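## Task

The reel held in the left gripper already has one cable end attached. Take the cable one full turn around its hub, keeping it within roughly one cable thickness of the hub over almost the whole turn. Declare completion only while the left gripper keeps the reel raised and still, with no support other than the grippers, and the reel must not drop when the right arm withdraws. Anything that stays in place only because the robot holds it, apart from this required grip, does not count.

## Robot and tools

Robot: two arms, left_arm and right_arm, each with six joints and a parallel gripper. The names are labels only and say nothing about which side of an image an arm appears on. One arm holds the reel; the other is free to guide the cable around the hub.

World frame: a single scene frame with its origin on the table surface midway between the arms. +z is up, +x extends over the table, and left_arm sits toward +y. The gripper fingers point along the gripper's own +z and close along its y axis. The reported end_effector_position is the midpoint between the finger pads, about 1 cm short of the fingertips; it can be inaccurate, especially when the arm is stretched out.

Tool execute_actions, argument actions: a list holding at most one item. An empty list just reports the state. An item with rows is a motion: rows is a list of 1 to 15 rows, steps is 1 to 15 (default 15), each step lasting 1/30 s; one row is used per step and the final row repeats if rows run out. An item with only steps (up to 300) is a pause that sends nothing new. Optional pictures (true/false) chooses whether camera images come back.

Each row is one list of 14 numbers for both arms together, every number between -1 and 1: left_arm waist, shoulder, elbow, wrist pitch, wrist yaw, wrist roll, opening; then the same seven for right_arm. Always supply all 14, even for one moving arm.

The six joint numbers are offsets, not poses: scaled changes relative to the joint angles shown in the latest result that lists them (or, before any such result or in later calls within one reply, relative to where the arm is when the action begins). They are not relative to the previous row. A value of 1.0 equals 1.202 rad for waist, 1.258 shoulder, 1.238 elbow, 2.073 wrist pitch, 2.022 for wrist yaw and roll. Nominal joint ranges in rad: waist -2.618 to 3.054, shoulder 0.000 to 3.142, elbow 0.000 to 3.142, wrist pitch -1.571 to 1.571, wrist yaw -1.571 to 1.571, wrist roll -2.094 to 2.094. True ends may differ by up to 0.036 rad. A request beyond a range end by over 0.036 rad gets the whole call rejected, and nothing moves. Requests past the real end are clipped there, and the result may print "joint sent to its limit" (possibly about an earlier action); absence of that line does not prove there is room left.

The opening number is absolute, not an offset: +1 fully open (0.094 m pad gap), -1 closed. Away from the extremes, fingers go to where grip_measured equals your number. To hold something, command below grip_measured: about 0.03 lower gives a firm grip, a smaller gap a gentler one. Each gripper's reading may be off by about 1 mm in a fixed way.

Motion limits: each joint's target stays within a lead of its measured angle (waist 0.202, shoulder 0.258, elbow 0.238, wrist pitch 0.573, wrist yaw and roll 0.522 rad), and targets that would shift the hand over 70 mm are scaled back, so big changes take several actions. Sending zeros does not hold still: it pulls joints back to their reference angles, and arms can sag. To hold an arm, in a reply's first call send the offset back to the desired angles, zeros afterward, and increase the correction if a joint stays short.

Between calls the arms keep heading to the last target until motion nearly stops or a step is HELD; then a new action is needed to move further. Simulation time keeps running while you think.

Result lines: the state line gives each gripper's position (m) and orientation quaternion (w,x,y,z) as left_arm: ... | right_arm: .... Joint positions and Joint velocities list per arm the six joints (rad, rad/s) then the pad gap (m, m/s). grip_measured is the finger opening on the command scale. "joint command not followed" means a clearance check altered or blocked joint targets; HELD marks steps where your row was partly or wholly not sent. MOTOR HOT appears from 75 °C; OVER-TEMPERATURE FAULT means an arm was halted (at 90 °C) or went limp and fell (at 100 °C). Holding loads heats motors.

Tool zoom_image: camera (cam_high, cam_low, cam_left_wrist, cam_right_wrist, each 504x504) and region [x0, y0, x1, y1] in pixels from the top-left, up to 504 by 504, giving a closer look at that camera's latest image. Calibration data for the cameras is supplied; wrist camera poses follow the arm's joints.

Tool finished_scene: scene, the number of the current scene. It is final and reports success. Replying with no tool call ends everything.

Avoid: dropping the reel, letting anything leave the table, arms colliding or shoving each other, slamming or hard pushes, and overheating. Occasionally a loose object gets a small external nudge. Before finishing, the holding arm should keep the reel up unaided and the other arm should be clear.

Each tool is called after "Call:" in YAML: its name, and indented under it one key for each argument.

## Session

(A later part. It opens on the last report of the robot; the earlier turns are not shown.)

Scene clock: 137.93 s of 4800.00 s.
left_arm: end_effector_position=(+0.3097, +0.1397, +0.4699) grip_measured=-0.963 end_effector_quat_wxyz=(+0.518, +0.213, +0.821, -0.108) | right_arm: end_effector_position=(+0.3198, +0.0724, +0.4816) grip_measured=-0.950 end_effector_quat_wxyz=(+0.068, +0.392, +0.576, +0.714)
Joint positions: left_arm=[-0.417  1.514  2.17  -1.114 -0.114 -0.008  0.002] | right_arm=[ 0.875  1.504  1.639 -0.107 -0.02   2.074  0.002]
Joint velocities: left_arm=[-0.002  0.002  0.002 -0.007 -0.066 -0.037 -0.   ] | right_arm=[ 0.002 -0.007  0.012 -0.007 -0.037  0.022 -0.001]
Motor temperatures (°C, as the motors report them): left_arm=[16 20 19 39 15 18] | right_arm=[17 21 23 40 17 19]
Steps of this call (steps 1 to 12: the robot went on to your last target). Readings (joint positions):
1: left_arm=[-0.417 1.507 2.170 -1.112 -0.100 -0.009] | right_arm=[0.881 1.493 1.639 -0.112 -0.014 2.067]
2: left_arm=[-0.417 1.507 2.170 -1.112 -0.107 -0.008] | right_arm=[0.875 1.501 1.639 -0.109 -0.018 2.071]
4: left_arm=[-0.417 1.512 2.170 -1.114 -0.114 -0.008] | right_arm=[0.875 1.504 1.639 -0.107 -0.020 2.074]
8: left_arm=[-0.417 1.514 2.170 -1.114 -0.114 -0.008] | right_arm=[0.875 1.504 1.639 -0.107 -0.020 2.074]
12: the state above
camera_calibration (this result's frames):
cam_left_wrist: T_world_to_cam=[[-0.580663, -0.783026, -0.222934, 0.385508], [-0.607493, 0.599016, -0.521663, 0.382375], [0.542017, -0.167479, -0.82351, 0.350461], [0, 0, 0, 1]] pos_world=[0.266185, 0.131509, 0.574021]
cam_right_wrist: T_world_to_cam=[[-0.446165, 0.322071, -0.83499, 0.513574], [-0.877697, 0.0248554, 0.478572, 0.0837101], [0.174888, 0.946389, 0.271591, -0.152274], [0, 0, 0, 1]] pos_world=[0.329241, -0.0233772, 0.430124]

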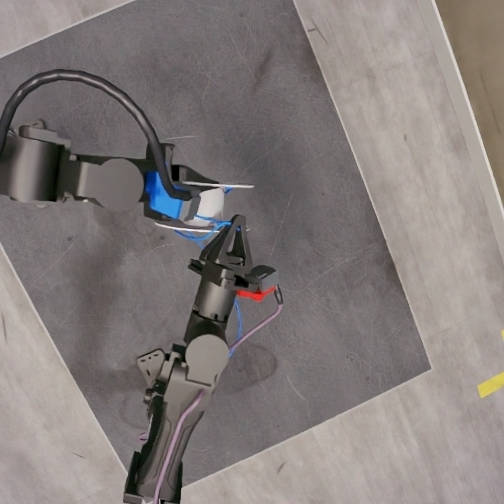

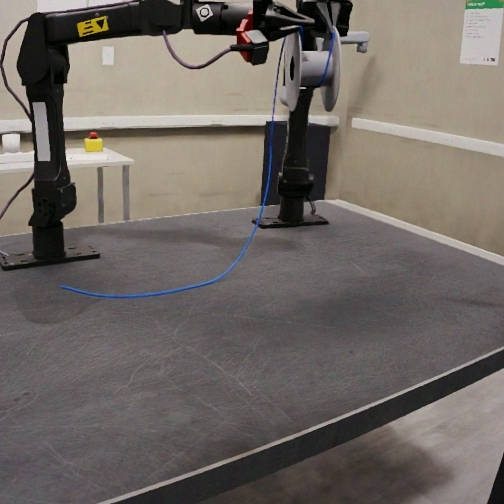

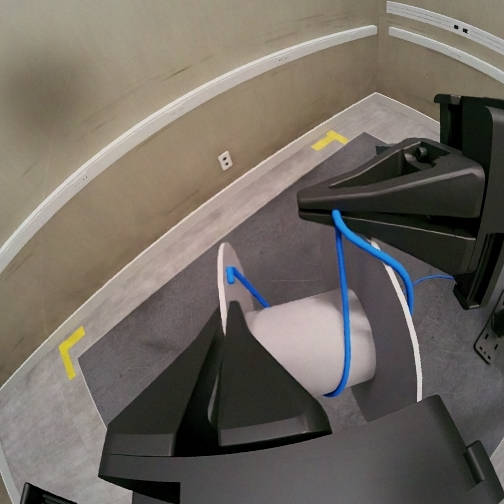

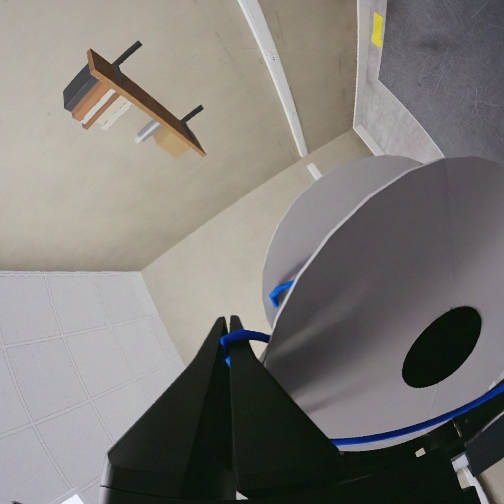

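Call:
execute_actions:
  actions:
    - {"rows":[[0,0,0,0.02,0,0,-1,0,0,0.03,0.01,0,0,-0.88],[0,0,0,0.02,0,0,-1,0,0,0.04,0.02,0,0,-0.85],[0,0,0,0.02,0,0,-1,0,0,0.045,0.03,0,0,-0.8],[0,0,0,0.02,0,0,-1,0,0,0.045,0.03,0,0,-0.75],[0,0,0,0.02,0,0,-1,0,0,0.045,0.03,0,0,-0.7],[0,0,0,0.02,0,0,-1,-0.01,0,0.045,0.03,0,0,-0.7],[0,0,0,0.02,0,0,-1,-0.02,0,0.045,0.03,0,0,-0.7],[0,0,0,0.02,0,0,-1,-0.03,0,0.045,0.03,0,0,-0.7],[0,0,0,0.02,0,0,-1,-0.04,0,0.045,0.03,0,0,-0.7],[0,0,0,0.02,0,0,-1,-0.05,0,0.045,0.03,0,0,-0.7],[0,0,0,0.02,0,0,-1,-0.06,0,0.045,0.03,0,0,-0.7],[0,0,0,0.02,0,0,-1,-0.07,0,0.045,0.03,0,0,-0.7]],"steps":15}
  pictures: false

Call:
execute_actions:
  actions:
    - {"steps":10}

Scene clock: 150.13 s of 4800.00 s.
left_arm: end_effector_position=(+0.3107, +0.1391, +0.4724) grip_measured=-0.963 end_effector_quat_wxyz=(+0.523, +0.212, +0.818, -0.110) | right_arm: end_effector_position=(+0.3433, +0.0453, +0.5078) grip_measured=-0.702 end_effector_quat_wxyz=(+0.095, +0.393, +0.541, +0.737)
Joint positions: left_arm=[-0.417  1.514  2.17  -1.103 -0.114 -0.008  0.002] | right_arm=[ 0.796  1.504  1.669 -0.059 -0.033  2.074  0.014]
Joint velocities: left_arm=[-0.002  0.022 -0.012 -0.051 -0.022  0.051 -0.001] | right_arm=[-0.178 -0.002  0.002 -0.022  0.022  0.022  0.   ]
Motor temperatures (°C, as the motors report them): left_arm=[16 20 19 39 15 18] | right_arm=[17 21 24 40 17 19]
Steps of this call (steps 1 to 30: the robot went on to your last target; steps 31 to 210: nothing new was sent; then 4.70 s passed at rest; steps 211 to 225: all 15 steps of this action). Readings (joint positions):
211: left_arm=[-0.417 1.514 2.170 -1.114 -0.114 -0.008] | right_arm=[0.875 1.504 1.640 -0.106 -0.021 2.074]
212: left_arm=[-0.417 1.514 2.170 -1.115 -0.114 -0.008] | right_arm=[0.875 1.504 1.644 -0.104 -0.021 2.074]
214: left_arm=[-0.417 1.514 2.170 -1.115 -0.114 -0.008] | right_arm=[0.875 1.504 1.655 -0.093 -0.023 2.074]
218: left_arm=[-0.417 1.514 2.170 -1.105 -0.114 -0.008] | right_arm=[0.871 1.504 1.669 -0.072 -0.038 2.074]
225: the state above

Scene clock: 150.47 s of 4800.00 s.
left_arm: end_effector_position=(+0.3101, +0.1394, +0.4709) grip_measured=-0.963 end_effector_quat_wxyz=(+0.520, +0.213, +0.820, -0.109) | right_arm: end_effector_position=(+0.3449, +0.0434, +0.5099) grip_measured=-0.702 end_effector_quat_wxyz=(+0.098, +0.393, +0.537, +0.740)
Joint positions: left_arm=[-0.417  1.514  2.17  -1.109 -0.114 -0.008  0.002] | right_arm=[ 0.792  1.504  1.669 -0.051 -0.029  2.074  0.014]
Joint velocities: left_arm=[-0.012 -0.002 -0.002  0.022 -0.007  0.007 -0.   ] | right_arm=[ 0.012  0.012  0.002 -0.007  0.037 -0.007  0.   ]
Motor temperatures (°C, as the motors report them): left_arm=[16 20 19 39 15 18] | right_arm=[17 21 24 40 17 19]
Steps of this call (steps 1 to 10: the robot went on to your last target). Readings (joint positions):
1: left_arm=[-0.417 1.514 2.170 -1.103 -0.114 -0.008] | right_arm=[0.793 1.504 1.669 -0.058 -0.031 2.074]
2: left_arm=[-0.417 1.514 2.170 -1.103 -0.114 -0.008] | right_arm=[0.792 1.504 1.669 -0.057 -0.030 2.074]
4: left_arm=[-0.417 1.514 2.170 -1.103 -0.114 -0.008] | right_arm=[0.792 1.504 1.669 -0.056 -0.030 2.074]
8: left_arm=[-0.417 1.514 2.170 -1.108 -0.114 -0.008] | right_arm=[0.792 1.504 1.669 -0.052 -0.029 2.074]
10: the state above
camera_calibration (this result's frames):
cam_left_wrist: T_world_to_cam=[[-0.579814, -0.783593, -0.223156, 0.385679], [-0.605499, 0.597687, -0.525492, 0.384693], [0.545149, -0.169566, -0.821011, 0.34917], [0, 0, 0, 1]] pos_world=[0.266204, 0.131497, 0.574892]
cam_right_wrist: T_world_to_cam=[[-0.370302, 0.404235, -0.836343, 0.528726], [-0.90127, 0.0616511, 0.428848, 0.124838], [0.224917, 0.912575, 0.341496, -0.188325], [0, 0, 0, 1]] pos_world=[0.350659, -0.0495655, 0.452972]

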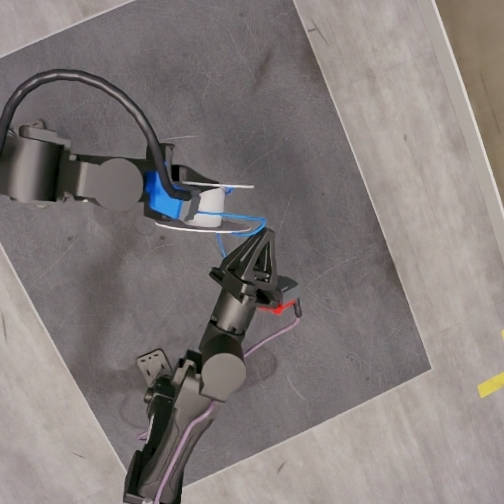

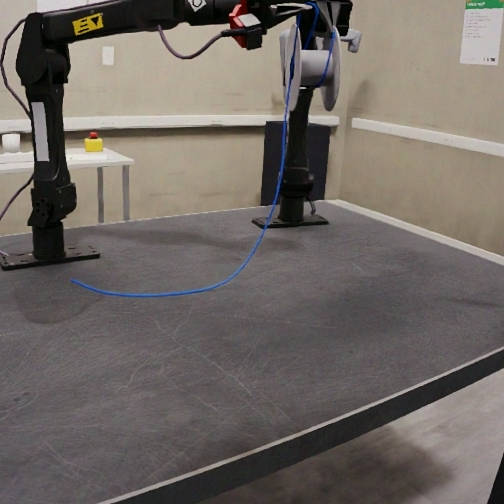

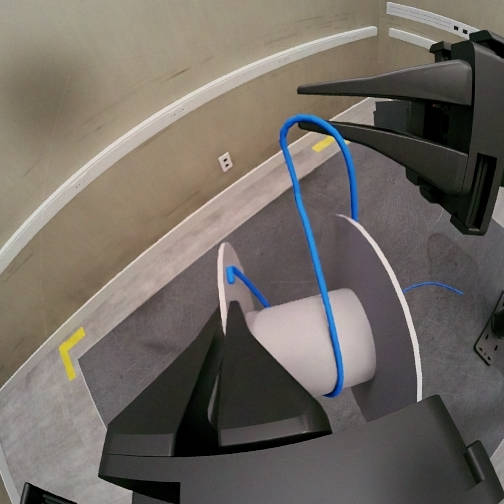

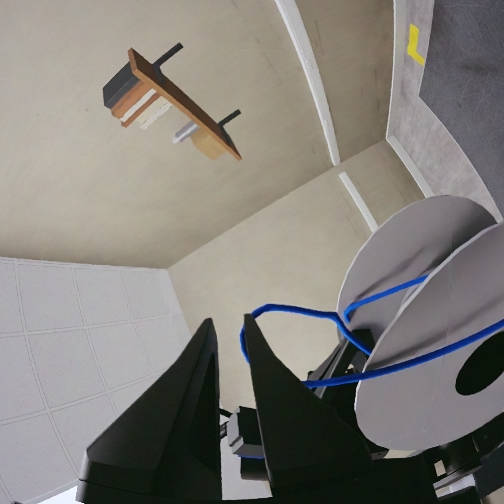

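Call:
execute_actions:
  actions:
    - {"rows":[[0,0,0,0.024,0,0,-1,0,-0.05,-0.03,0,0.01,0,-0.7],[0,0,0,0.024,0,0,-1,0,-0.1,-0.06,0,0.01,0,-0.7],[0,0,0,0.024,0,0,-1,0,-0.15,-0.1,0,0.015,0,-0.7],[0,0,0,0.024,0,0,-1,0,-0.2,-0.15,0,0.015,-0.1,-0.5],[0,0,0,0.024,0,0,-1,0,-0.25,-0.2,0.01,0.015,-0.25,0],[0,0,0,0.024,0,0,-1,0,-0.3,-0.27,0.02,0.015,-0.5,0.5],[0,0,0,0.024,0,0,-1,0.01,-0.33,-0.35,0.03,0.015,-1,1],[0,0,0,0.024,0,0,-1,0.02,-0.33,-0.43,0.04,0.015,-1,1],[0,0,0,0.024,0,0,-1,0.03,-0.33,-0.51,0.045,0.015,-1,1],[0,0,0,0.024,0,0,-1,0.04,-0.33,-0.59,0.05,0.015,-1,1],[0,0,0,0.024,0,0,-1,0.05,-0.33,-0.67,0.06,0.015,-1,1],[0,0,0,0.024,0,0,-1,0.05,-0.33,-0.74,0.065,0.015,-1,1],[0,0,0,0.024,0,0,-1,0.05,-0.33,-0.81,0.07,0.015,-1,1]],"steps":15}
  pictures: false

Call:
execute_actions:
  actions:
    - {"steps":35}

Scene clock: 162.07 s of 4800.00 s.
left_arm: end_effector_position=(+0.3100, +0.1395, +0.4707) grip_measured=-0.963 end_effector_quat_wxyz=(+0.520, +0.213, +0.820, -0.109) | right_arm: end_effector_position=(+0.2689, -0.0136, +0.3813) grip_measured=+1.000 end_effector_quat_wxyz=(+0.374, +0.131, +0.698, +0.596)
Joint positions: left_arm=[-0.417  1.514  2.17  -1.11  -0.114 -0.008  0.002] | right_arm=[ 0.836  1.052  0.955  0.087 -0.004  1.196  0.094]
Joint velocities: left_arm=[ 0.002  0.007  0.007 -0.037 -0.007 -0.022  0.001] | right_arm=[ 0.056  0.164 -1.463  0.139  0.007 -1.736  0.   ]
Motor temperatures (°C, as the motors report them): left_arm=[16 20 19 39 15 18] | right_arm=[17 21 24 40 17 19]
Steps of this call (steps 1 to 15: the robot went on to your last target; steps 16 to 200: nothing new was sent; then 4.43 s passed at rest; steps 201 to 215: all 15 steps of this action). Readings (joint positions):
201: left_arm=[-0.417 1.514 2.170 -1.110 -0.114 -0.008] | right_arm=[0.792 1.500 1.665 -0.048 -0.028 2.074]
202: left_arm=[-0.417 1.514 2.170 -1.110 -0.114 -0.008] | right_arm=[0.792 1.485 1.646 -0.046 -0.026 2.074]
204: left_arm=[-0.417 1.514 2.170 -1.110 -0.114 -0.008] | right_arm=[0.792 1.412 1.566 -0.049 -0.020 2.047]
208: left_arm=[-0.417 1.514 2.170 -1.110 -0.114 -0.008] | right_arm=[0.796 1.153 1.310 -0.011 -0.009 1.682]
215: the state above

Scene clock: 163.23 s of 4800.00 s.
left_arm: end_effector_position=(+0.3100, +0.1395, +0.4707) grip_measured=-0.963 end_effector_quat_wxyz=(+0.520, +0.213, +0.820, -0.109) | right_arm: end_effector_position=(+0.2610, -0.0170, +0.2127) grip_measured=+1.000 end_effector_quat_wxyz=(+0.512, -0.309, +0.762, +0.247)
Joint positions: left_arm=[-0.417  1.514  2.17  -1.11  -0.114 -0.008  0.002] | right_arm=[ 0.845  1.102  0.648  0.092 -0.004  0.063  0.094]
Joint velocities: left_arm=[-0.007 -0.007 -0.012 -0.051 -0.022 -0.037 -0.   ] | right_arm=[ 0.002 -0.012 -0.007 -0.066  0.022  0.037  0.   ]
Motor temperatures (°C, as the motors report them): left_arm=[16 20 19 39 15 18] | right_arm=[17 21 24 40 17 19]
Steps of this call (steps 1 to 35: the robot went on to your last target). Readings (joint positions):
1: left_arm=[-0.417 1.514 2.170 -1.110 -0.114 -0.008] | right_arm=[0.838 1.058 0.904 0.090 -0.004 1.135]
2: left_arm=[-0.417 1.514 2.170 -1.110 -0.114 -0.008] | right_arm=[0.839 1.063 0.852 0.093 -0.004 1.073]
4: left_arm=[-0.417 1.514 2.170 -1.110 -0.114 -0.008] | right_arm=[0.842 1.075 0.748 0.095 -0.004 0.904]
8: left_arm=[-0.417 1.514 2.170 -1.110 -0.114 -0.008] | right_arm=[0.845 1.101 0.649 0.058 -0.004 0.517]
35: the state above
camera_calibration (this result's frames):
cam_left_wrist: T_world_to_cam=[[-0.580026, -0.783451, -0.223101, 0.385637], [-0.605999, 0.59802, -0.524536, 0.384114], [0.544367, -0.169045, -0.821638, 0.349493], [0, 0, 0, 1]] pos_world=[0.266199, 0.131499, 0.574674]
cam_right_wrist: T_world_to_cam=[[0.660097, -0.742637, -0.112966, -0.16875], [-0.643232, -0.481139, -0.595615, 0.321739], [0.387973, 0.465828, -0.795287, 0.178756], [0, 0, 0, 1]] pos_world=[0.248992, -0.0537877, 0.314732]

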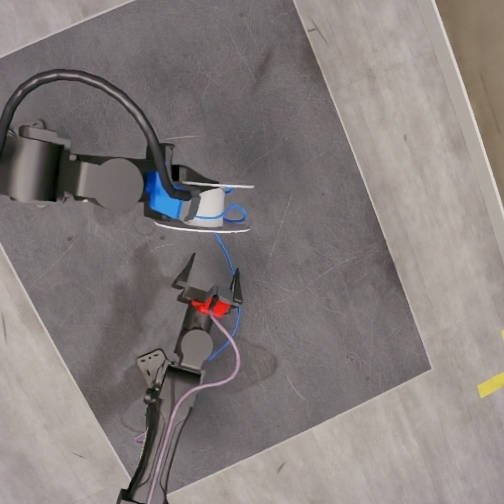

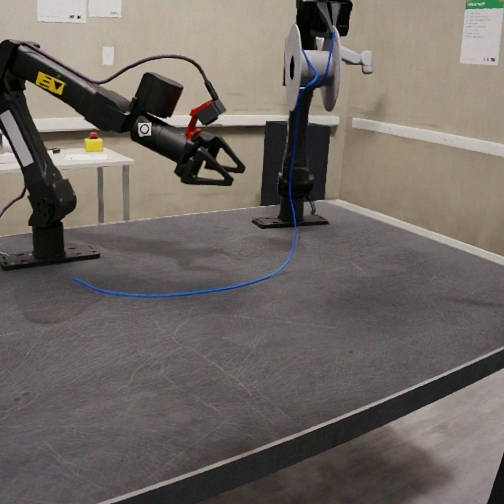

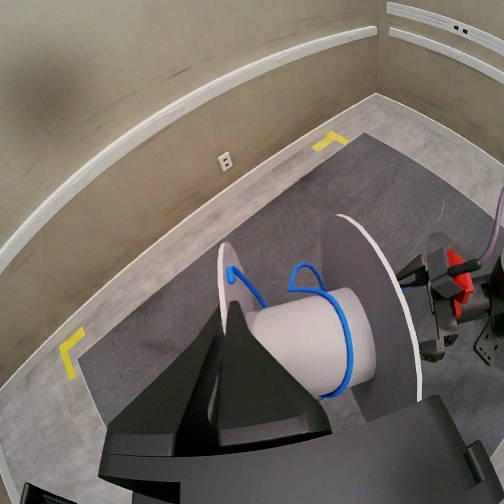

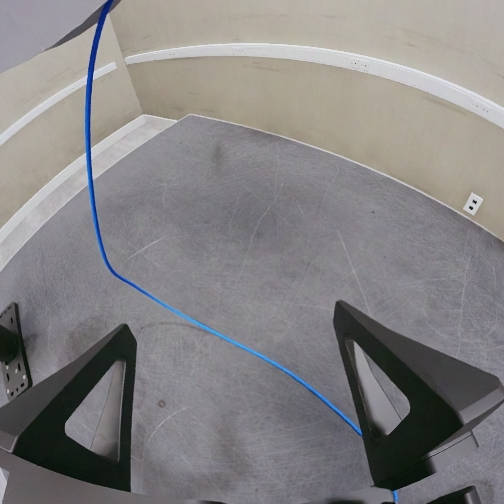

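Call:
execute_actions:
  actions:
    - {"rows":[[0,0,0,0.024,0,0,-1,0.03,0.03,0.02,0.02,0,-0.035,1],[0,0,0,0.024,0,0,-1,0.06,0.07,0.035,0.04,0,-0.035,1],[0,0,0,0.024,0,0,-1,0.09,0.11,0.05,0.06,0,-0.035,1],[0,0,0,0.024,0,0,-1,0.116,0.15,0.065,0.08,0,-0.035,1],[0,0,0,0.024,0,0,-1,0.116,0.2,0.08,0.1,0,-0.035,1],[0,0,0,0.024,0,0,-1,0.116,0.25,0.1,0.12,0,-0.035,1],[0,0,0,0.024,0,0,-1,0.116,0.3,0.115,0.14,0,-0.035,1],[0,0,0,0.024,0,0,-1,0.116,0.34,0.13,0.155,0,-0.035,1],[0,0,0,0.024,0,0,-1,0.116,0.375,0.142,0.165,0,-0.035,1]],"steps":15}
  pictures: false

Call:
execute_actions:
  actions:
    - {"steps":8}

Scene clock: 175.70 s of 4800.00 s.
left_arm: end_effector_position=(+0.3100, +0.1395, +0.4707) grip_measured=-0.963 end_effector_quat_wxyz=(+0.520, +0.213, +0.820, -0.109) | right_arm: end_effector_position=(+0.2694, +0.0898, +0.1542) grip_measured=+1.000 end_effector_quat_wxyz=(+0.486, -0.390, +0.738, +0.260)
Joint positions: left_arm=[-0.417  1.514  2.17  -1.11  -0.114 -0.008  0.002] | right_arm=[ 0.985  1.589  0.803  0.383 -0.007  0.003  0.094]
Joint velocities: left_arm=[-0.007 -0.007  0.007  0.037  0.037  0.022  0.001] | right_arm=[ 0.002  0.002 -0.002  0.315 -0.007 -0.051  0.   ]
Motor temperatures (°C, as the motors report them): left_arm=[16 20 19 40 15 18] | right_arm=[17 20 24 40 17 19]
Steps of this call (steps 1 to 15: the robot went on to your last target; steps 16 to 200: nothing new was sent; then 5.30 s passed at rest; steps 201 to 215: all 15 steps of this action). Readings (joint positions):
201: left_arm=[-0.417 1.514 2.170 -1.110 -0.114 -0.008] | right_arm=[0.849 1.104 0.648 0.097 -0.002 0.054]
202: left_arm=[-0.417 1.514 2.170 -1.110 -0.114 -0.008] | right_arm=[0.862 1.116 0.651 0.110 0.001 0.044]
204: left_arm=[-0.417 1.514 2.170 -1.110 -0.114 -0.008] | right_arm=[0.916 1.181 0.678 0.153 0.005 0.029]
208: left_arm=[-0.417 1.514 2.170 -1.110 -0.114 -0.008] | right_arm=[0.984 1.411 0.766 0.289 -0.007 0.011]
215: the state above

Scene clock: 175.97 s of 4800.00 s.
left_arm: end_effector_position=(+0.3100, +0.1395, +0.4707) grip_measured=-0.963 end_effector_quat_wxyz=(+0.520, +0.213, +0.820, -0.109) | right_arm: end_effector_position=(+0.2717, +0.0932, +0.1644) grip_measured=+1.000 end_effector_quat_wxyz=(+0.502, -0.384, +0.727, +0.269)
Joint positions: left_arm=[-0.417  1.514  2.17  -1.11  -0.114 -0.008  0.002] | right_arm=[ 0.985  1.589  0.803  0.427 -0.007  0.002  0.094]
Joint velocities: left_arm=[-0.007  0.007  0.007 -0.066 -0.007 -0.037 -0.   ] | right_arm=[-0.012 -0.017 -0.002  0.051 -0.037  0.081  0.   ]
Motor temperatures (°C, as the motors report them): left_arm=[16 20 19 40 15 18] | right_arm=[17 20 24 40 17 19]
Steps of this call (steps 1 to 8: the robot went on to your last target). Readings (joint positions):
1: left_arm=[-0.417 1.514 2.170 -1.110 -0.114 -0.008] | right_arm=[0.985 1.589 0.803 0.396 -0.007 0.003]
2: left_arm=[-0.417 1.514 2.170 -1.110 -0.114 -0.008] | right_arm=[0.985 1.589 0.803 0.405 -0.007 0.002]
4: left_arm=[-0.417 1.514 2.170 -1.110 -0.114 -0.008] | right_arm=[0.985 1.589 0.803 0.416 -0.007 0.002]
8: the state above
camera_calibration (this result's frames):
cam_left_wrist: T_world_to_cam=[[-0.580026, -0.783451, -0.223101, 0.385637], [-0.605999, 0.59802, -0.524536, 0.384114], [0.544367, -0.169045, -0.821638, 0.349493], [0, 0, 0, 1]] pos_world=[0.266199, 0.131499, 0.574674]
cam_right_wrist: T_world_to_cam=[[0.776621, -0.627338, -0.0575038, -0.150971], [-0.526982, -0.596933, -0.604947, 0.333613], [0.34518, 0.500118, -0.794187, 0.0931294], [0, 0, 0, 1]] pos_world=[0.260909, 0.0578592, 0.267099]

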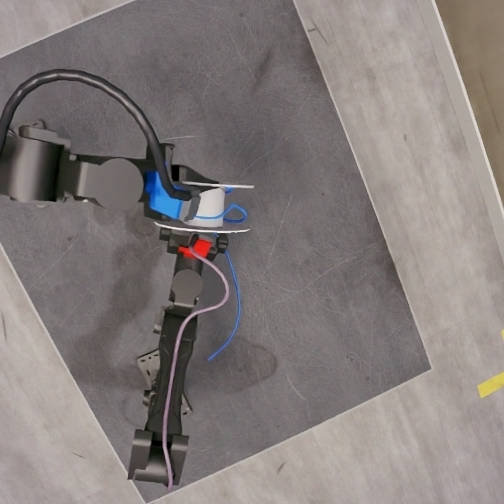

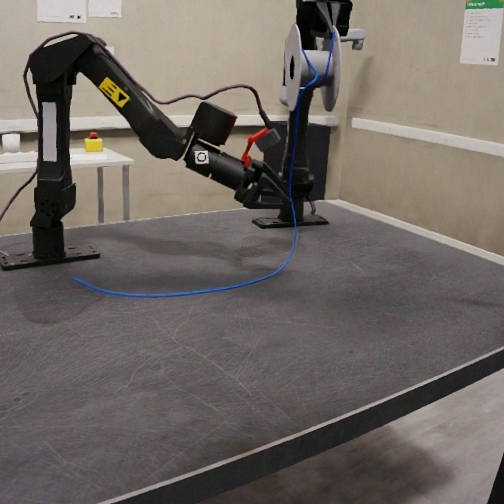

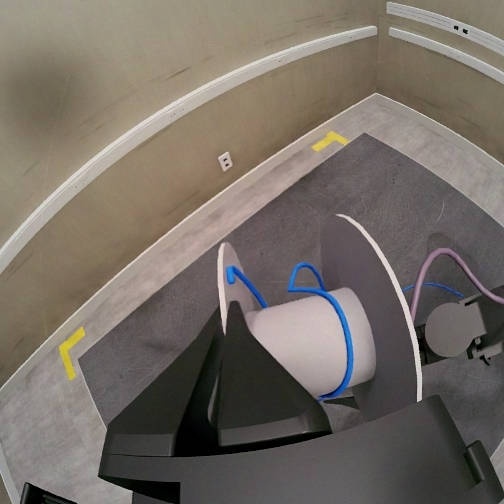

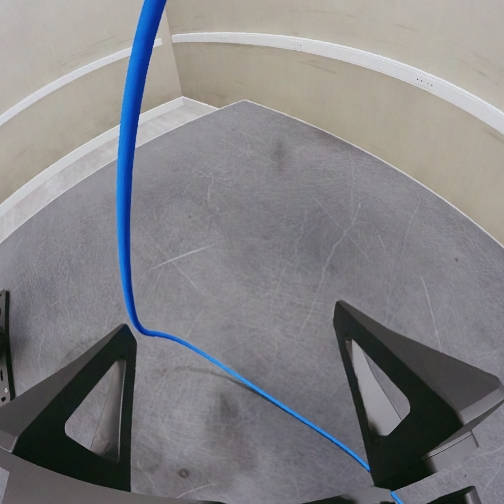

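Call:
execute_actions:
  actions:
    - {"rows":[[0,0,0,0.024,0,0,-1,0.025,0,0.01,0,0,0,1],[0,0,0,0.024,0,0,-1,0.05,0,0.01,0,0,0,1],[0,0,0,0.024,0,0,-1,0.065,0.02,0.03,0,0,0,1],[0,0,0,0.024,0,0,-1,0.065,0.045,0.055,0,0,0,1],[0,0,0,0.024,0,0,-1,0.065,0.07,0.08,0,0,0,1],[0,0,0,0.024,0,0,-1,0.065,0.09,0.105,0,0,0,1]],"steps":12}
  pictures: false

Call:
execute_actions:
  actions:
    - {"rows":[[0,0,0,0.024,0,0,-1,0,0,0.015,0.005,0,0,-0.96]],"steps":15}

Scene clock: 185.37 s of 4800.00 s.
left_arm: end_effector_position=(+0.3100, +0.1395, +0.4707) grip_measured=-0.963 end_effector_quat_wxyz=(+0.520, +0.213, +0.820, -0.109) | right_arm: end_effector_position=(+0.2538, +0.1390, +0.1666) grip_measured=+1.000 end_effector_quat_wxyz=(+0.495, -0.412, +0.707, +0.292)
Joint positions: left_arm=[-0.417  1.514  2.17  -1.11  -0.114 -0.008  0.002] | right_arm=[ 1.066  1.694  0.913  0.435 -0.009  0.001  0.094]
Joint velocities: left_arm=[-0.017  0.002 -0.012 -0.007 -0.007 -0.037 -0.   ] | right_arm=[ 0.002  0.002 -0.007 -0.051  0.007 -0.022  0.   ]
Motor temperatures (°C, as the motors report them): left_arm=[16 20 19 40 15 18] | right_arm=[17 21 24 40 17 19]
Steps of this call (steps 1 to 30: the robot went on to your last target; steps 31 to 210: nothing new was sent; then 2.00 s passed at rest; steps 211 to 222: all 12 steps of this action). Readings (joint positions):
211: left_arm=[-0.417 1.514 2.170 -1.110 -0.114 -0.008] | right_arm=[0.988 1.589 0.803 0.433 -0.006 0.001]
212: left_arm=[-0.417 1.514 2.170 -1.110 -0.114 -0.008] | right_arm=[0.996 1.589 0.803 0.433 -0.003 0.001]
214: left_arm=[-0.417 1.514 2.170 -1.110 -0.114 -0.008] | right_arm=[1.028 1.597 0.813 0.432 -0.001 0.001]
218: left_arm=[-0.417 1.514 2.170 -1.110 -0.114 -0.008] | right_arm=[1.066 1.679 0.902 0.435 -0.009 0.001]
222: the state above

Scene clock: 185.87 s of 4800.00 s.
left_arm: end_effector_position=(+0.3100, +0.1395, +0.4707) grip_measured=-0.963 end_effector_quat_wxyz=(+0.520, +0.213, +0.820, -0.109) | right_arm: end_effector_position=(+0.2541, +0.1396, +0.1687) grip_measured=-0.955 end_effector_quat_wxyz=(+0.499, -0.411, +0.705, +0.293)
Joint positions: left_arm=[-0.417  1.514  2.17  -1.11  -0.114 -0.008  0.002] | right_arm=[ 1.066  1.694  0.913  0.443 -0.009  0.001  0.002]
Joint velocities: left_arm=[-0.002  0.002 -0.002  0.022  0.007 -0.022 -0.   ] | right_arm=[-0.012 -0.012 -0.002  0.051  0.037 -0.051  0.001]
Motor temperatures (°C, as the motors report them): left_arm=[16 20 19 40 15 18] | right_arm=[17 21 24 40 17 19]
Steps of this call (steps 1 to 15: all 15 steps of this action). Readings (joint positions):
1: left_arm=[-0.417 1.514 2.170 -1.110 -0.114 -0.008] | right_arm=[1.066 1.694 0.913 0.436 -0.009 0.001]
2: left_arm=[-0.417 1.514 2.170 -1.110 -0.114 -0.008] | right_arm=[1.066 1.694 0.913 0.438 -0.009 0.001]
4: left_arm=[-0.417 1.514 2.170 -1.110 -0.114 -0.008] | right_arm=[1.066 1.694 0.913 0.440 -0.009 0.001]
8: left_arm=[-0.417 1.514 2.170 -1.110 -0.114 -0.008] | right_arm=[1.066 1.694 0.913 0.442 -0.009 0.001]
15: the state above
camera_calibration (this result's frames):
cam_left_wrist: T_world_to_cam=[[-0.580026, -0.783451, -0.223101, 0.385637], [-0.605999, 0.59802, -0.524536, 0.384114], [0.544367, -0.169045, -0.821638, 0.349493], [0, 0, 0, 1]] pos_world=[0.266199, 0.131499, 0.574674]
cam_right_wrist: T_world_to_cam=[[0.82605, -0.560465, -0.0593389, -0.129559], [-0.469744, -0.626488, -0.621975, 0.347083], [0.31142, 0.541657, -0.780785, 0.0799263], [0, 0, 0, 1]] pos_world=[0.245172, 0.101537, 0.270594]

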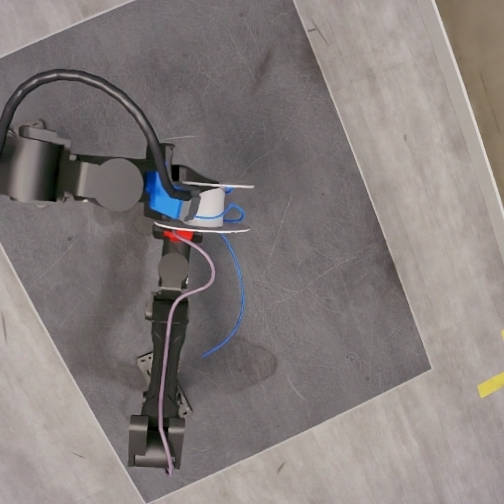

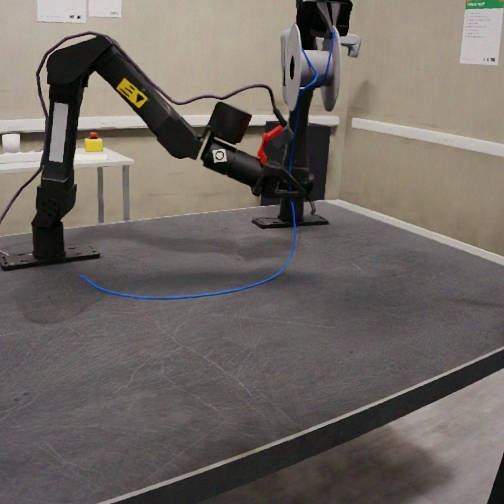

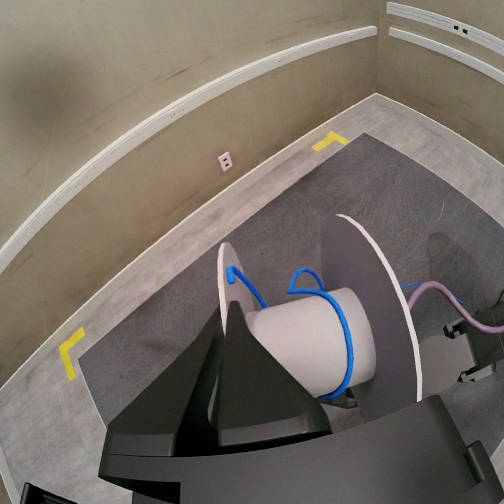

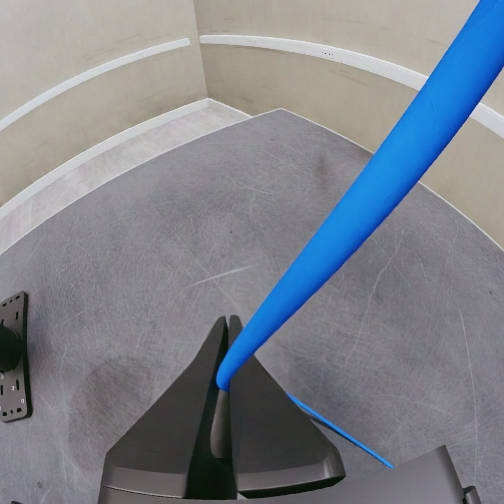

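Call:
execute_actions:
  actions:
    - {"rows":[[0,0,0,0.024,0,0,-1,0,0,0,0,0,0,-0.6],[0,0,0,0.024,0,0,-1,0,0,0,0,0,0,-0.6],[0,0,0,0.024,0,0,-1,0,0,0,0,0,0,-0.6],[0,0,0,0.024,0,0,-1,0,-0.035,-0.03,0,0,0,-0.6],[0,0,0,0.024,0,0,-1,0,-0.065,-0.057,0,0,0,-0.6]],"steps":12}
  pictures: false

Call:
execute_actions:
  actions:
    - {"rows":[[0,0,0,0.024,0,0,-1,0,0,0,0,0,0,-0.96]],"steps":8}

Scene clock: 191.90 s of 4800.00 s.
left_arm: end_effector_position=(+0.3100, +0.1395, +0.4707) grip_measured=-0.963 end_effector_quat_wxyz=(+0.520, +0.213, +0.820, -0.109) | right_arm: end_effector_position=(+0.2466, +0.1264, +0.1736) grip_measured=-0.602 end_effector_quat_wxyz=(+0.502, -0.409, +0.702, +0.296)
Joint positions: left_arm=[-0.417  1.514  2.17  -1.11  -0.114 -0.008  0.002] | right_arm=[ 1.066  1.63   0.855  0.449 -0.009  0.001  0.019]
Joint velocities: left_arm=[ 0.007 -0.007  0.007  0.066  0.007 -0.007  0.   ] | right_arm=[-0.022 -0.002  0.007 -0.066 -0.022  0.11   0.   ]
Motor temperatures (°C, as the motors report them): left_arm=[16 20 19 40 15 18] | right_arm=[17 21 24 40 17 19]
Steps of this call (steps 1 to 15: the robot went on to your last target; steps 16 to 169: nothing new was sent; steps 170 to 181: all 12 steps of this action). Readings (joint positions):
170: left_arm=[-0.417 1.514 2.170 -1.110 -0.114 -0.008] | right_arm=[1.066 1.694 0.913 0.446 -0.009 0.001]
171: left_arm=[-0.417 1.514 2.170 -1.110 -0.114 -0.008] | right_arm=[1.066 1.694 0.913 0.446 -0.009 0.001]
173: left_arm=[-0.417 1.514 2.170 -1.110 -0.114 -0.008] | right_arm=[1.066 1.691 0.910 0.447 -0.009 0.001]
177: left_arm=[-0.417 1.514 2.170 -1.110 -0.114 -0.008] | right_arm=[1.066 1.639 0.857 0.448 -0.009 0.001]
181: the state above

Scene clock: 192.17 s of 4800.00 s.
left_arm: end_effector_position=(+0.3100, +0.1395, +0.4707) grip_measured=-0.963 end_effector_quat_wxyz=(+0.520, +0.213, +0.820, -0.109) | right_arm: end_effector_position=(+0.2466, +0.1264, +0.1737) grip_measured=-0.955 end_effector_quat_wxyz=(+0.502, -0.409, +0.702, +0.296)
Joint positions: left_arm=[-0.417  1.514  2.17  -1.11  -0.114 -0.008  0.002] | right_arm=[ 1.066  1.63   0.855  0.449 -0.009  0.001  0.002]
Joint velocities: left_arm=[-0.027  0.002  0.002 -0.007  0.007  0.007  0.001] | right_arm=[ 0.002 -0.002  0.002  0.007  0.022  0.022 -0.   ]
Motor temperatures (°C, as the motors report them): left_arm=[16 20 19 40 15 18] | right_arm=[17 21 24 40 17 19]
Steps of this call (steps 1 to 8: all 8 steps of this action). Readings (joint positions):
1: left_arm=[-0.417 1.514 2.170 -1.110 -0.114 -0.008] | right_arm=[1.066 1.630 0.855 0.449 -0.009 0.001]
2: left_arm=[-0.417 1.514 2.170 -1.110 -0.114 -0.008] | right_arm=[1.066 1.630 0.855 0.449 -0.009 0.001]
4: left_arm=[-0.417 1.514 2.170 -1.110 -0.114 -0.008] | right_arm=[1.066 1.630 0.855 0.449 -0.009 0.001]
8: the state above
camera_calibration (this result's frames):
cam_left_wrist: T_world_to_cam=[[-0.580026, -0.783451, -0.223101, 0.385637], [-0.605999, 0.59802, -0.524536, 0.384114], [0.544367, -0.169045, -0.821638, 0.349493], [0, 0, 0, 1]] pos_world=[0.266199, 0.131499, 0.574674]
cam_right_wrist: T_world_to_cam=[[0.826367, -0.559911, -0.0601427, -0.130418], [-0.466419, -0.620685, -0.63024, 0.338287], [0.315549, 0.548861, -0.774067, 0.0902414], [0, 0, 0, 1]] pos_world=[0.237081, 0.0874175, 0.275211]

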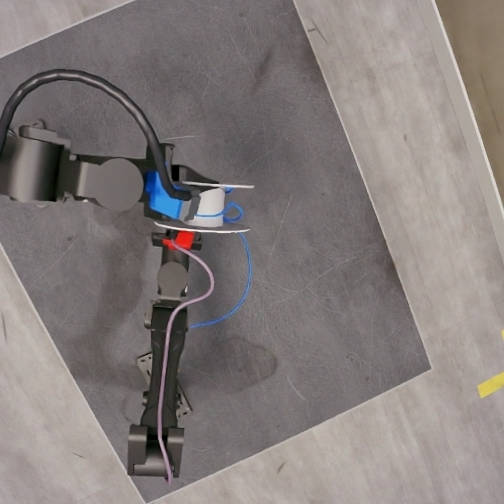

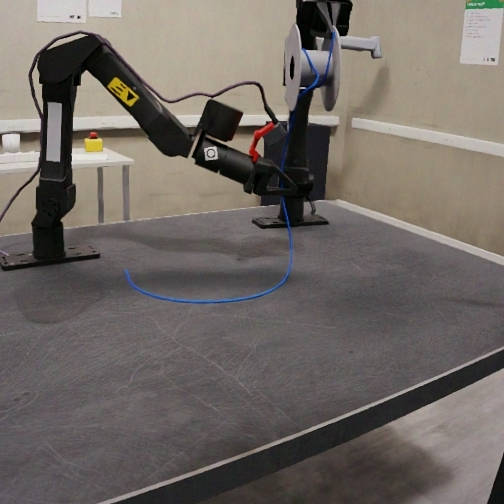

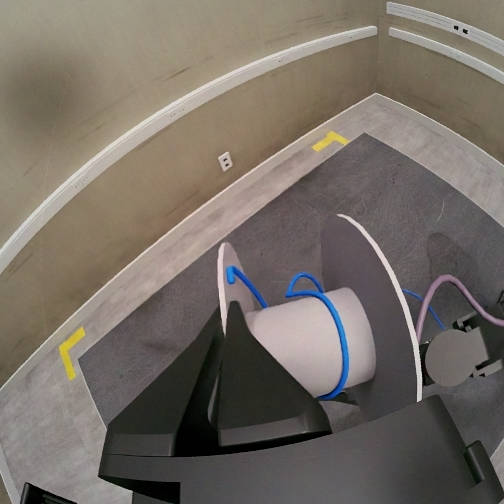

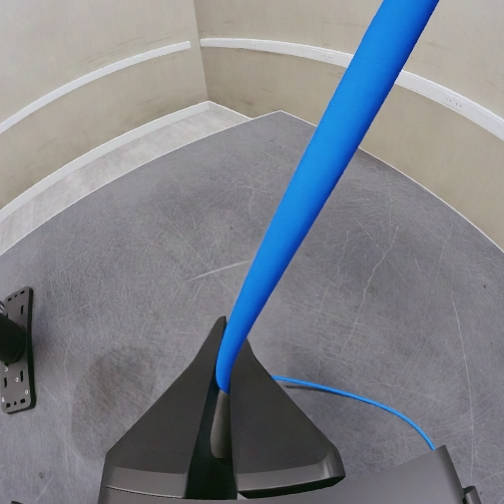

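Call:
execute_actions:
  actions:
    - {"rows":[[0,0,0,0.024,0,0,-1,0,0,0,0,0,0,0.3],[0,0,0,0.024,0,0,-1,0,0,0,0,0,0,0.3],[0,0,0,0.024,0,0,-1,0,0,0,0,0,0,0.3],[0,0,0,0.024,0,0,-1,0,0,0,0,0,0,0.3],[0,0,0,0.024,0,0,-1,0,0,0,0,0,0,0.3],[0,0,0,0.024,0,0,-1,0,0,0,0,0,0,0.3],[0,0,0,0.024,0,0,-1,0,-0.03,-0.035,0,0,0,0.3],[0,0,0,0.024,0,0,-1,0,-0.055,-0.062,0,0,0,0.3]],"steps":15}
  pictures: false

Call:
execute_actions:
  actions:
    - {"rows":[[0,0,0,0.024,0,0,-1,0,0,0,0,0,0,-0.96]],"steps":12}

Scene clock: 199.83 s of 4800.00 s.
left_arm: end_effector_position=(+0.3100, +0.1395, +0.4707) grip_measured=-0.963 end_effector_quat_wxyz=(+0.520, +0.213, +0.820, -0.109) | right_arm: end_effector_position=(+0.2386, +0.1126, +0.1675) grip_measured=+0.298 end_effector_quat_wxyz=(+0.498, -0.411, +0.705, +0.293)
Joint positions: left_arm=[-0.417  1.514  2.17  -1.11  -0.114 -0.008  0.002] | right_arm=[ 1.066  1.582  0.789  0.456 -0.009  0.001  0.061]
Joint velocities: left_arm=[ 0.002  0.002  0.022  0.037  0.037 -0.081  0.   ] | right_arm=[ 0.002 -0.017 -0.002  0.051 -0.095 -0.066  0.001]
Motor temperatures (°C, as the motors report them): left_arm=[16 20 19 40 15 18] | right_arm=[17 22 23 40 17 19]
Steps of this call (steps 1 to 15: the robot went on to your last target; steps 16 to 215: nothing new was sent; steps 216 to 230: all 15 steps of this action). Readings (joint positions):
216: left_arm=[-0.417 1.514 2.170 -1.110 -0.114 -0.008] | right_arm=[1.066 1.630 0.855 0.449 -0.009 0.001]
217: left_arm=[-0.417 1.514 2.170 -1.110 -0.114 -0.008] | right_arm=[1.066 1.630 0.855 0.449 -0.009 0.001]
219: left_arm=[-0.417 1.514 2.170 -1.110 -0.114 -0.008] | right_arm=[1.066 1.630 0.855 0.449 -0.009 0.001]
223: left_arm=[-0.417 1.514 2.170 -1.110 -0.114 -0.008] | right_arm=[1.066 1.620 0.838 0.455 -0.009 0.001]
230: the state above

Scene clock: 200.23 s of 4800.00 s.
left_arm: end_effector_position=(+0.3100, +0.1395, +0.4707) grip_measured=-0.963 end_effector_quat_wxyz=(+0.520, +0.213, +0.820, -0.109) | right_arm: end_effector_position=(+0.2386, +0.1126, +0.1675) grip_measured=-0.951 end_effector_quat_wxyz=(+0.498, -0.411, +0.705, +0.293)
Joint positions: left_arm=[-0.417  1.514  2.17  -1.11  -0.114 -0.008  0.002] | right_arm=[ 1.066  1.582  0.789  0.456 -0.009  0.001  0.002]
Joint velocities: left_arm=[-0.002 -0.002 -0.007  0.022 -0.081  0.066 -0.001] | right_arm=[-0.002  0.002  0.002  0.007 -0.066  0.037  0.   ]
Motor temperatures (°C, as the motors report them): left_arm=[16 20 19 40 15 18] | right_arm=[17 22 23 40 17 19]
Steps of this call (steps 1 to 12: all 12 steps of this action). Readings (joint positions):
1: left_arm=[-0.417 1.514 2.170 -1.110 -0.114 -0.008] | right_arm=[1.066 1.582 0.789 0.456 -0.009 0.001]
2: left_arm=[-0.417 1.514 2.170 -1.110 -0.114 -0.008] | right_arm=[1.066 1.582 0.789 0.456 -0.009 0.001]
4: left_arm=[-0.417 1.514 2.170 -1.110 -0.114 -0.008] | right_arm=[1.066 1.582 0.789 0.456 -0.009 0.001]
8: left_arm=[-0.417 1.514 2.170 -1.110 -0.114 -0.008] | right_arm=[1.066 1.582 0.789 0.456 -0.009 0.001]
12: the state above
camera_calibration (this result's frames):
cam_left_wrist: T_world_to_cam=[[-0.580026, -0.783451, -0.223101, 0.385637], [-0.605999, 0.59802, -0.524536, 0.384114], [0.544367, -0.169045, -0.821638, 0.349493], [0, 0, 0, 1]] pos_world=[0.266199, 0.131499, 0.574674]
cam_right_wrist: T_world_to_cam=[[0.826016, -0.560524, -0.0592523, -0.131985], [-0.470098, -0.627105, -0.621086, 0.322134], [0.310976, 0.540881, -0.7815, 0.0987989], [0, 0, 0, 1]] pos_world=[0.229732, 0.0745928, 0.269464]

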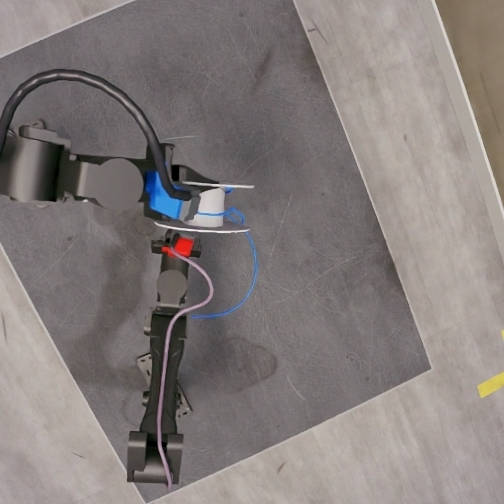

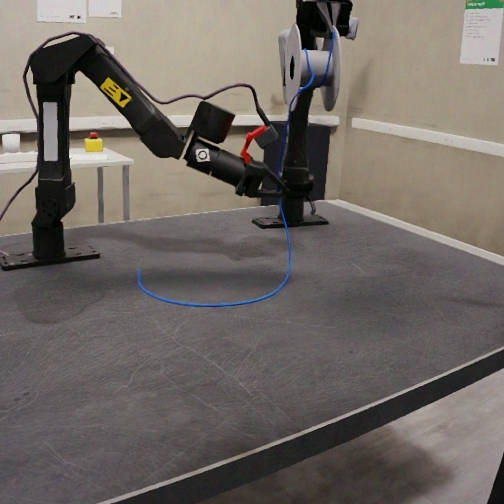

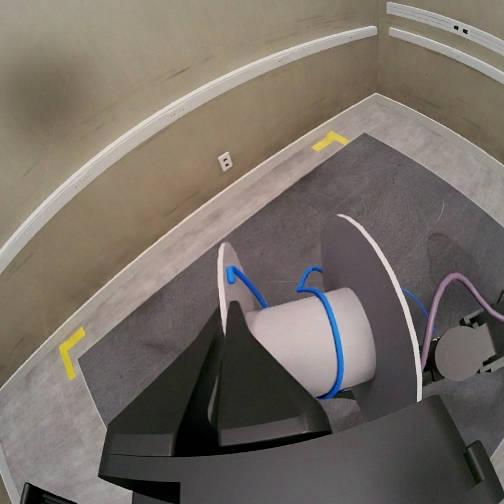

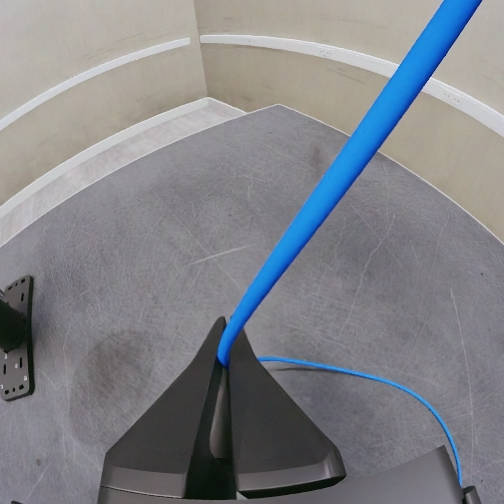

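Call:
execute_actions:
  actions:
    - {"rows":[[0,0,0,0.024,0,0,-1,0.01,0.02,0.03,0,0,0.01,-0.96],[0,0,0,0.024,0,0,-1,0.02,0.04,0.055,0,0,0.02,-0.96],[0,0,0,0.024,0,0,-1,0.035,0.06,0.08,0,0,0.03,-0.96],[0,0,0,0.024,0,0,-1,0.05,0.075,0.095,0,0,0.05,-0.96],[0,0,0,0.024,0,0,-1,0.065,0.085,0.105,0,0,0.06,-0.96],[0,0,0,0.024,0,0,-1,0.08,0.085,0.105,0,0,0.08,-0.96],[0,0,0,0.024,0,0,-1,0.095,0.085,0.105,0,0,0.09,-0.96],[0,0,0,0.024,0,0,-1,0.11,0.085,0.105,0,0,0.1,-0.96],[0,0,0,0.024,0,0,-1,0.125,0.085,0.105,0,0,0.12,-0.96],[0,0,0,0.024,0,0,-1,0.14,0.085,0.105,0,0,0.13,-0.96],[0,0,0,0.024,0,0,-1,0.152,0.085,0.105,0,0,0.14,-0.96],[0,0,0,0.024,0,0,-1,0.163,0.085,0.105,0,0,0.15,-0.96]],"steps":15}
  pictures: false

Call:
execute_actions:
  actions:
    - {"steps":10}

Scene clock: 212.33 s of 4800.00 s.
left_arm: end_effector_position=(+0.3100, +0.1395, +0.4707) grip_measured=-0.963 end_effector_quat_wxyz=(+0.520, +0.213, +0.820, -0.109) | right_arm: end_effector_position=(+0.1624, +0.1778, +0.1740) grip_measured=-0.951 end_effector_quat_wxyz=(+0.427, -0.391, +0.710, +0.402)
Joint positions: left_arm=[-0.417  1.514  2.17  -1.11  -0.114 -0.008  0.002] | right_arm=[ 1.264  1.679  0.9    0.462 -0.01   0.249  0.002]
Joint velocities: left_arm=[-0.017 -0.007  0.022 -0.007 -0.007 -0.051  0.003] | right_arm=[ 0.1   -0.002 -0.007 -0.081  0.022  0.359 -0.001]
Motor temperatures (°C, as the motors report them): left_arm=[16 20 19 41 15 18] | right_arm=[17 22 23 40 17 19]
Steps of this call (steps 1 to 15: the robot went on to your last target; steps 16 to 200: nothing new was sent; then 4.93 s passed at rest; steps 201 to 215: all 15 steps of this action). Readings (joint positions):
201: left_arm=[-0.417 1.514 2.170 -1.110 -0.114 -0.008] | right_arm=[1.067 1.583 0.790 0.456 -0.009 0.003]
202: left_arm=[-0.417 1.514 2.170 -1.110 -0.114 -0.008] | right_arm=[1.069 1.590 0.798 0.455 -0.008 0.009]
204: left_arm=[-0.417 1.514 2.170 -1.110 -0.114 -0.008] | right_arm=[1.085 1.624 0.839 0.454 -0.006 0.031]
208: left_arm=[-0.417 1.514 2.170 -1.110 -0.114 -0.008] | right_arm=[1.156 1.677 0.899 0.462 -0.004 0.108]
215: the state above

Scene clock: 212.67 s of 4800.00 s.
left_arm: end_effector_position=(+0.3100, +0.1395, +0.4707) grip_measured=-0.963 end_effector_quat_wxyz=(+0.520, +0.213, +0.820, -0.109) | right_arm: end_effector_position=(+0.1618, +0.1780, +0.1740) grip_measured=-0.951 end_effector_quat_wxyz=(+0.417, -0.375, +0.718, +0.412)
Joint positions: left_arm=[-0.417  1.514  2.17  -1.11  -0.114 -0.008  0.002] | right_arm=[ 1.265  1.679  0.9    0.462 -0.011  0.293  0.002]
Joint velocities: left_arm=[-0.007 -0.022 -0.012 -0.037  0.037 -0.007 -0.   ] | right_arm=[-0.002 -0.017  0.007 -0.051 -0.007  0.037 -0.   ]
Motor temperatures (°C, as the motors report them): left_arm=[16 20 19 41 15 18] | right_arm=[17 22 23 40 17 19]
Steps of this call (steps 1 to 10: the robot went on to your last target). Readings (joint positions):
1: left_arm=[-0.417 1.514 2.170 -1.110 -0.114 -0.008] | right_arm=[1.265 1.679 0.900 0.462 -0.011 0.259]
2: left_arm=[-0.417 1.514 2.170 -1.110 -0.114 -0.008] | right_arm=[1.265 1.679 0.900 0.462 -0.011 0.267]
4: left_arm=[-0.417 1.514 2.170 -1.110 -0.114 -0.008] | right_arm=[1.265 1.679 0.900 0.462 -0.011 0.279]
8: left_arm=[-0.417 1.514 2.170 -1.110 -0.114 -0.008] | right_arm=[1.265 1.679 0.900 0.462 -0.011 0.290]
10: the state above
camera_calibration (this result's frames):
cam_left_wrist: T_world_to_cam=[[-0.580026, -0.783451, -0.223101, 0.385637], [-0.605999, 0.59802, -0.524536, 0.384114], [0.544367, -0.169045, -0.821638, 0.349493], [0, 0, 0, 1]] pos_world=[0.266199, 0.131499, 0.574674]
cam_right_wrist: T_world_to_cam=[[0.831183, -0.447342, -0.330182, -0.00529237], [-0.552984, -0.603358, -0.574602, 0.332128], [0.0578255, 0.660185, -0.748874, 0.10641], [0, 0, 0, 1]] pos_world=[0.181907, 0.127774, 0.268782]

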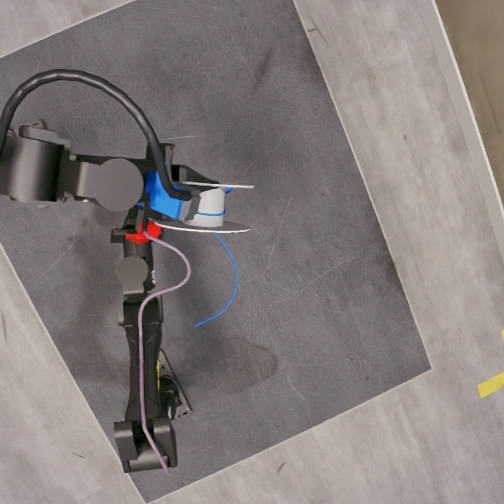

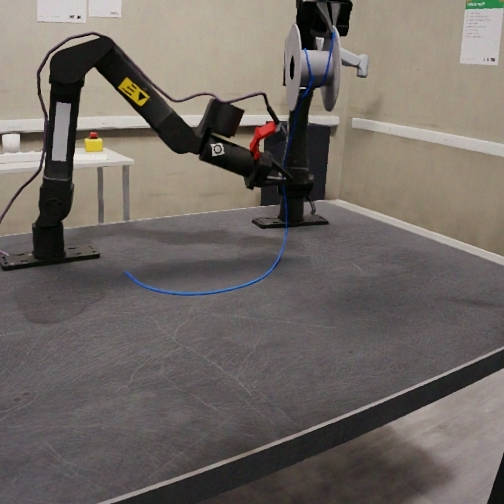

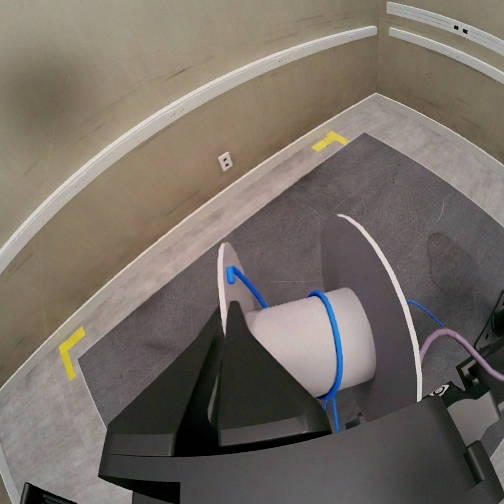

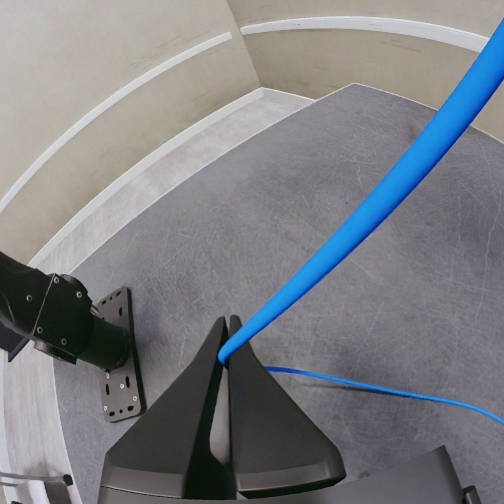

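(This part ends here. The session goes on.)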